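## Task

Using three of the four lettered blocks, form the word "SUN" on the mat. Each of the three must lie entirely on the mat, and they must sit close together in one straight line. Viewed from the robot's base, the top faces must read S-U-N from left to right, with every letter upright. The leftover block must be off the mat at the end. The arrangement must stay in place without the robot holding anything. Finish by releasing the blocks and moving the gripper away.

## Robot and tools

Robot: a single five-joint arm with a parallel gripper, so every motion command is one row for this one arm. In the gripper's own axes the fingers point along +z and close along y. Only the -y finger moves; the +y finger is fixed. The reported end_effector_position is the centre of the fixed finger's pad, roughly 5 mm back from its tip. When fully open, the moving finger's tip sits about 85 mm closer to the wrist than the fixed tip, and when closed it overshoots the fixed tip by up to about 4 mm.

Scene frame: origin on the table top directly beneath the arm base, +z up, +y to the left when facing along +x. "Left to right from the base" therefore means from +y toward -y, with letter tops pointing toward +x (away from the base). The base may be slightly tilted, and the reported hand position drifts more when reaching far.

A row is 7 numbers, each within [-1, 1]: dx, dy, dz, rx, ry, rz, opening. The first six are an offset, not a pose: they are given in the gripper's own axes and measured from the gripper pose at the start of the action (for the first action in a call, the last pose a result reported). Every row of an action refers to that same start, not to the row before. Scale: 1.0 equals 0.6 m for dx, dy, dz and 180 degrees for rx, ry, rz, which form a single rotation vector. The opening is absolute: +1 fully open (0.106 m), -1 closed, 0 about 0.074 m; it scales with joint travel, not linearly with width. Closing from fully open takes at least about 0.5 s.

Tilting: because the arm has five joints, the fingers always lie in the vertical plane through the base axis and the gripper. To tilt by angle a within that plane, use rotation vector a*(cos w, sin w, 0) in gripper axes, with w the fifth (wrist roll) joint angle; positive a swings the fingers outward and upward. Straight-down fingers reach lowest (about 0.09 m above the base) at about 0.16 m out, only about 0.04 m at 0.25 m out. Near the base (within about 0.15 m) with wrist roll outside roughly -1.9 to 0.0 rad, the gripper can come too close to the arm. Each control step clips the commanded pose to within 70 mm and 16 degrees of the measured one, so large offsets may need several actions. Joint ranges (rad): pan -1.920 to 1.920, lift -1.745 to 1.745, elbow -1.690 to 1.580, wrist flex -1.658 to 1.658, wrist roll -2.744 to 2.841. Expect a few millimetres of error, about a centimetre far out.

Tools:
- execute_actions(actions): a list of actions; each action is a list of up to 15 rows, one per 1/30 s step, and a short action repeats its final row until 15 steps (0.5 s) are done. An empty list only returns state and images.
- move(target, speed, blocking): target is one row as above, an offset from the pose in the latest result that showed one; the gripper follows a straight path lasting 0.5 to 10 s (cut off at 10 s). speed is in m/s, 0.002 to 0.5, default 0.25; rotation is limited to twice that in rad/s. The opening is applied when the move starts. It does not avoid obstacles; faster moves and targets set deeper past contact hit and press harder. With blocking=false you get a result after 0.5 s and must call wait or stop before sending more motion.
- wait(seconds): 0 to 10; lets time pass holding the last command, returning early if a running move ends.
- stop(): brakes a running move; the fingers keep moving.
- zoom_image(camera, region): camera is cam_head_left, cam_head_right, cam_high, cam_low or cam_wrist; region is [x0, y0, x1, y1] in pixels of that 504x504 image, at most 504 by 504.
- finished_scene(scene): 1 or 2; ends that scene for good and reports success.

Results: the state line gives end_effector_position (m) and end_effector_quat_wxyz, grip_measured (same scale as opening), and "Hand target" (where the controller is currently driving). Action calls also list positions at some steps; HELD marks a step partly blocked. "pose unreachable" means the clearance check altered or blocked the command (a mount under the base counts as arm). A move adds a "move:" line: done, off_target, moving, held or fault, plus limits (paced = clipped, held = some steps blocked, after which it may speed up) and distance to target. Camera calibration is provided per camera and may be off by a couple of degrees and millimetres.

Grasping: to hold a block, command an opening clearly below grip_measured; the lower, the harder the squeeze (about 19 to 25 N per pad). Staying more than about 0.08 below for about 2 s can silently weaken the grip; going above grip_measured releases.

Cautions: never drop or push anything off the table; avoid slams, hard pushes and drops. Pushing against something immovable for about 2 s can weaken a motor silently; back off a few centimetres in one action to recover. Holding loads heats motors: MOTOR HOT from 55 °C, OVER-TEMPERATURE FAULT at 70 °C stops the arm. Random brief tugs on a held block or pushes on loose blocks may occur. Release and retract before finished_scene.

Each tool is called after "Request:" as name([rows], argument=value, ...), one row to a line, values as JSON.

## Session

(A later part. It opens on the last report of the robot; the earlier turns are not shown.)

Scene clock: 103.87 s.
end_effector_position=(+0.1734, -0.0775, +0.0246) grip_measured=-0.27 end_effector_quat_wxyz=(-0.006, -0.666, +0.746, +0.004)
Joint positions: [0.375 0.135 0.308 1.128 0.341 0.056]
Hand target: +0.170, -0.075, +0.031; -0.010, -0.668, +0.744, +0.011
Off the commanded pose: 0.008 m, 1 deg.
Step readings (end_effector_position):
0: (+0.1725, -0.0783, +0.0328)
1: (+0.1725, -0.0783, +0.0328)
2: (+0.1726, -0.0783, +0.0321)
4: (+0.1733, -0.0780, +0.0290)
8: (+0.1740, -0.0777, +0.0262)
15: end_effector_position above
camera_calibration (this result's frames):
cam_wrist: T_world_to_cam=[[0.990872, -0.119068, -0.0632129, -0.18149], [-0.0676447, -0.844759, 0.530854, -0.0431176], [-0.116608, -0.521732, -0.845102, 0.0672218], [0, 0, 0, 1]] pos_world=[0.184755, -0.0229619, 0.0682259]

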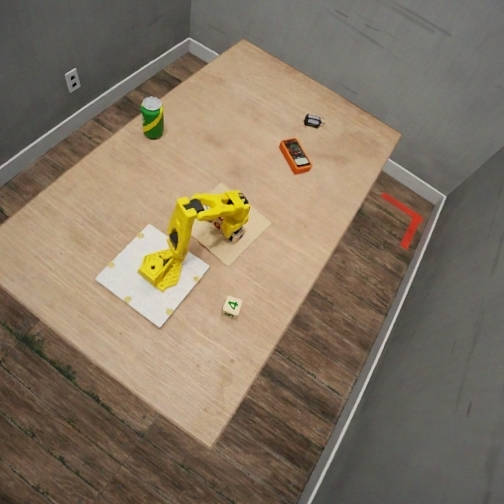

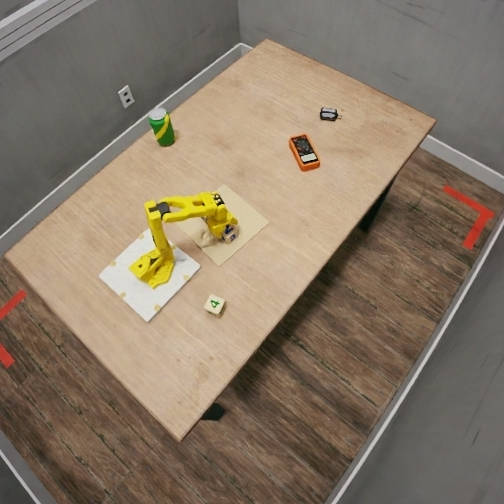

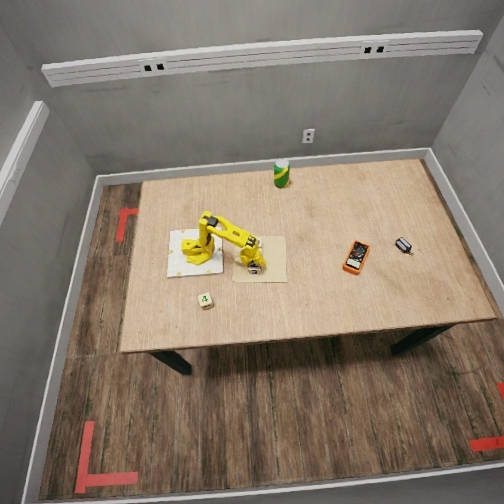

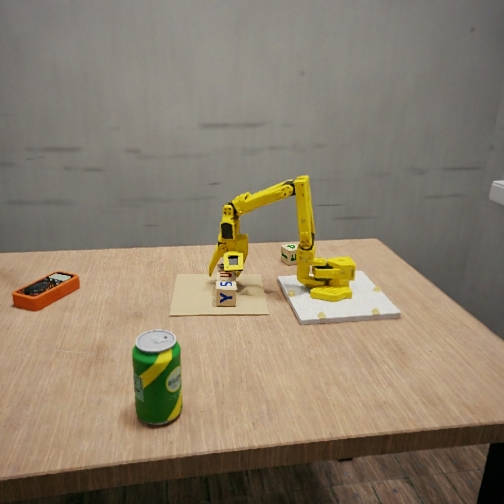

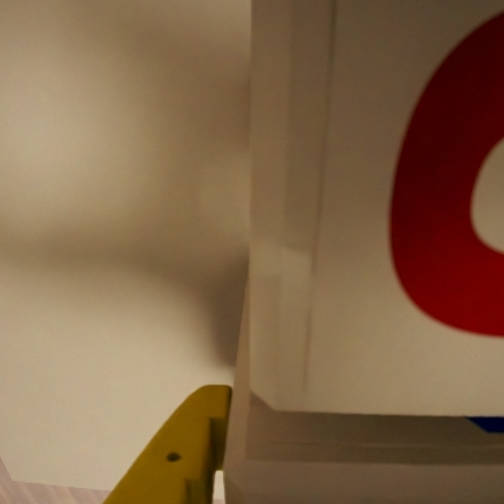

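Request:
execute_actions(actions=[])

Scene clock: 104.20 s.
end_effector_position=(+0.1688, -0.0754, +0.0289) grip_measured=-0.11 end_effector_quat_wxyz=(-0.011, -0.665, +0.746, +0.015)
Joint positions: [0.375 0.112 0.306 1.177 0.341 0.067]
Hand target: +0.171, -0.075, +0.031; -0.010, -0.668, +0.744, +0.011
Off the commanded pose: 0.003 m, 1 deg.
camera_calibration (this result's frames):
cam_wrist: T_world_to_cam=[[0.989158, -0.118542, -0.0866844, -0.175325], [-0.0559263, -0.849866, 0.524023, -0.0461528], [-0.135789, -0.513494, -0.847281, 0.0753131], [0, 0, 0, 1]] pos_world=[0.18107, -0.0213342, 0.0727985]

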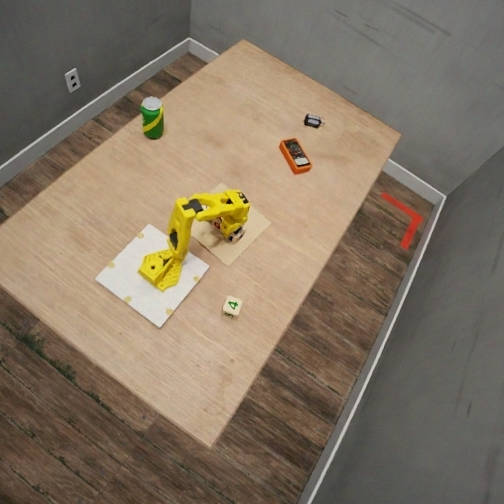

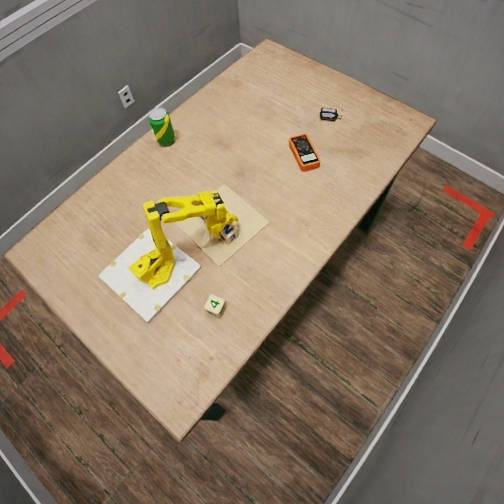

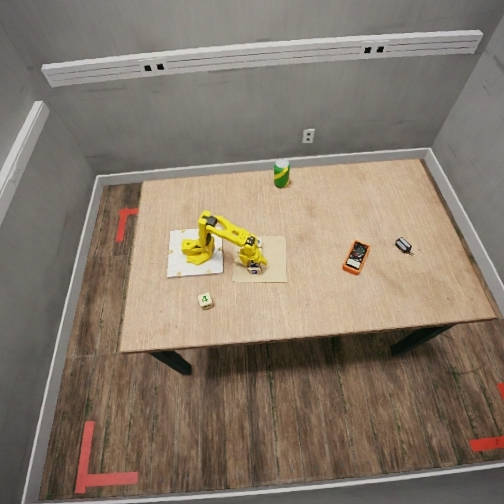

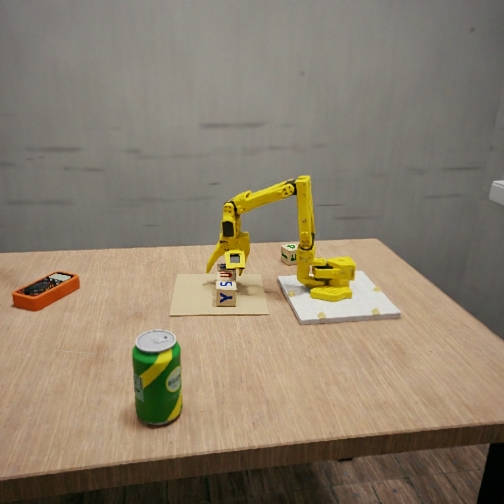

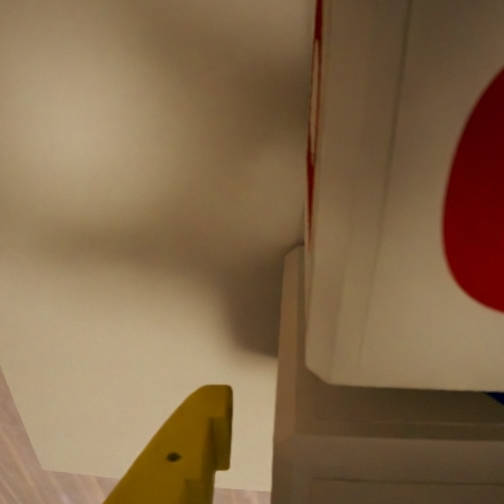

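Request:
execute_actions([
  [[0,0.0003,-0.0083,0.0016,0.0005,0,-0.1],[-0.0001,0.0008,-0.0217,0.0033,0.001,0,-0.1],[-0.0001,0.0014,-0.0366,0.0055,0.0016,0,-0.1],[-0.0002,0.0019,-0.0516,0.0077,0.0023,0,-0.1],[0.0049,0.0041,-0.0666,0.0094,0.0028,0.0056,-0.1],[0.0149,0.0082,-0.0798,0.0111,0.0030,0.0167,-0.1],[0.0299,0.0146,-0.0896,0.0111,0.0027,0.0333,-0.1],[0.0468,0.0228,-0.0961,0.0112,0.0024,0.0528,-0.1],[0.0633,0.0321,-0.1008,0.0113,0.0020,0.0722,-0.1],[0.0792,0.0422,-0.1038,0.0114,0.0017,0.0917,-0.1],[0.0944,0.0532,-0.1051,0.0114,0.0013,0.1111,-0.1],[0.1090,0.0651,-0.1047,0.0115,0.0010,0.1306,-0.1],[0.1228,0.0778,-0.1043,0.0115,0.0006,0.15,-0.1],[0.1340,0.0894,-0.1039,0.0116,0.0003,0.1667,-0.1],[0.1411,0.0975,-0.1036,0.0116,0.0001,0.1778,-0.1]],
])

Scene clock: 109.40 s.
end_effector_position=(+0.1278, -0.1305, +0.0889) grip_measured=-0.11 end_effector_quat_wxyz=(-0.005, -0.505, +0.863, -0.004)
Joint positions: [ 0.756 -0.049  0.055  1.553  0.324  0.067]
Hand target: +0.106, -0.149, +0.093; -0.006, -0.434, +0.901, -0.005
Off the commanded pose: 0.034 m, 9 deg.
Step readings (end_effector_position):
0: (+0.1688, -0.0754, +0.0289)
1: (+0.1687, -0.0754, +0.0291)
2: (+0.1685, -0.0753, +0.0301)
4: (+0.1681, -0.0751, +0.0372)
8: (+0.1668, -0.0814, +0.0650)
15: end_effector_position above
camera_calibration (this result's frames):
cam_wrist: T_world_to_cam=[[0.868195, -0.493844, -0.0485405, -0.173052], [-0.39387, -0.745312, 0.537936, -0.0711138], [-0.301834, -0.447915, -0.841587, 0.121534], [0, 0, 0, 1]] pos_world=[0.158916, -0.0840259, 0.132136]

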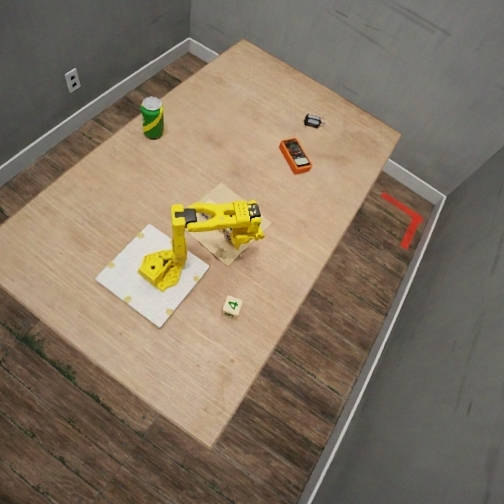

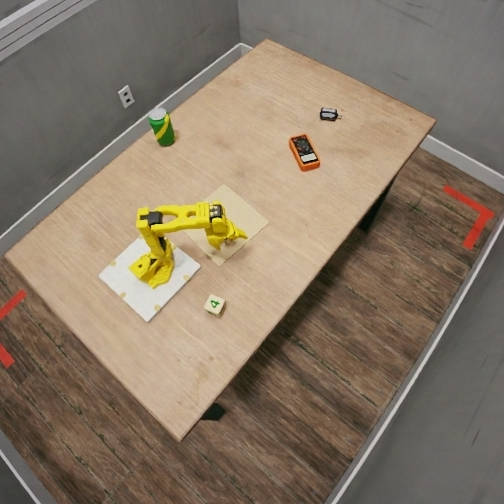

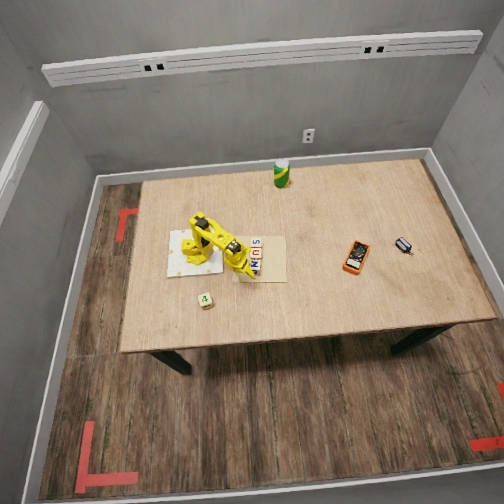

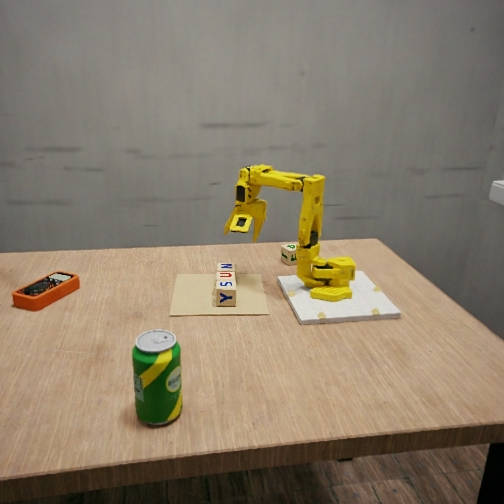

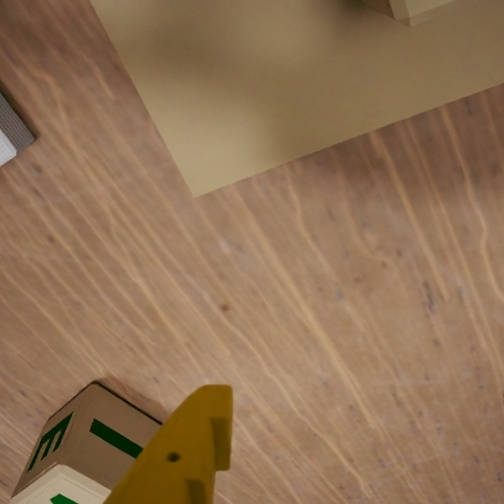

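Request:
execute_actions(actions=[])

Request:
zoom_image(camera="cam_high", region=[215, 220, 305, 300])

Request:
zoom_image(camera="cam_low", region=[160, 240, 290, 330])

Scene clock: 109.60 s.
end_effector_position=(+0.1083, -0.1477, +0.0916) grip_measured=-0.11 end_effector_quat_wxyz=(-0.005, -0.443, +0.897, -0.006)
Joint positions: [ 0.898 -0.049  0.036  1.567  0.324  0.067]
Hand target: +0.107, -0.149, +0.093; -0.005, -0.434, +0.901, -0.006
Off the commanded pose: 0.008 m, 1 deg.
camera_calibration (this result's frames):
cam_wrist: T_world_to_cam=[[0.789345, -0.612465, -0.0426705, -0.174029], [-0.49745, -0.678751, 0.540223, -0.0722472], [-0.35983, -0.405196, -0.840439, 0.122777], [0, 0, 0, 1]] pos_world=[0.145609, -0.105876, 0.134791]

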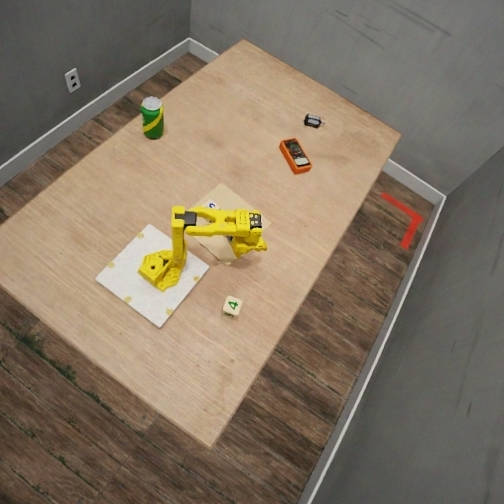

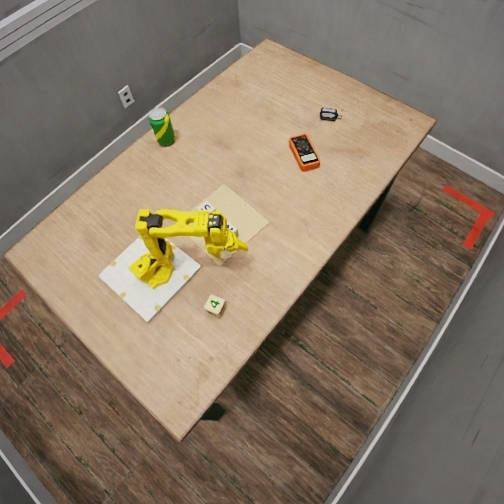

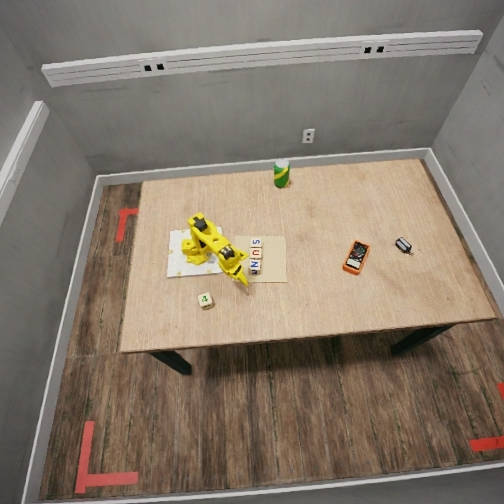

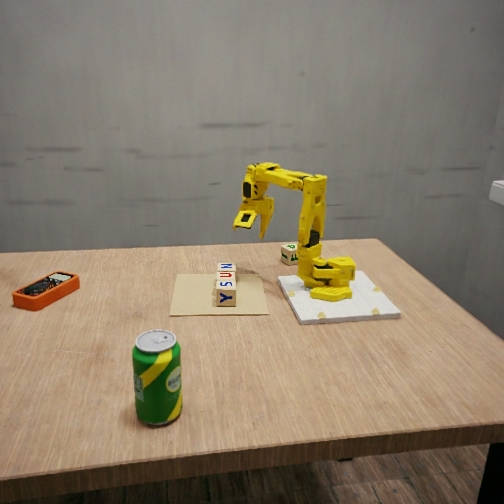

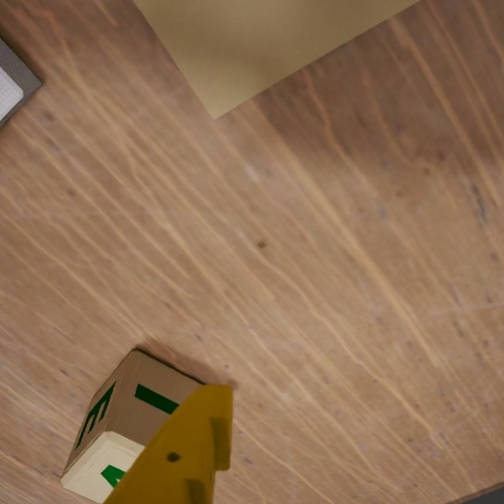

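Region (215, 220, 305, 300) of cam_high's 504x504 image, scaled by 5.600, with more detail than that image has.

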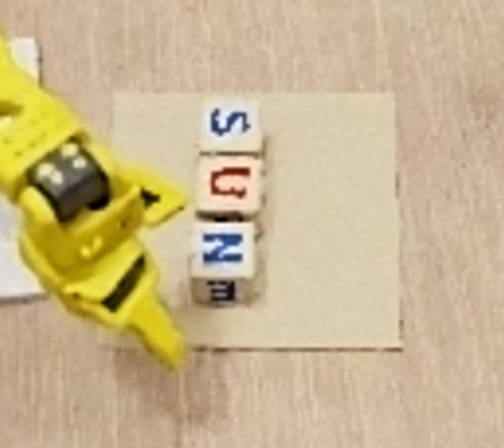

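Region (160, 240, 290, 330) of cam_low's 504x504 image, scaled by 3.877, with more detail than that image has; it fills the top 349 rows of this view, and the rest is white.

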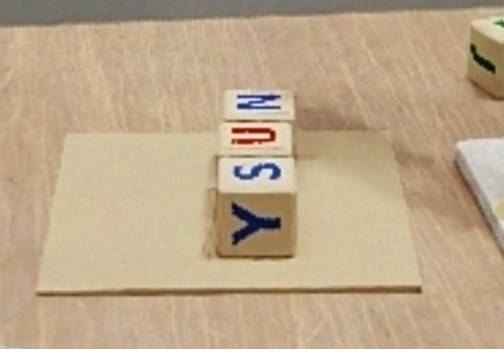

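Request:
finished_scene(scene=1)

The scene is finished: the task was done.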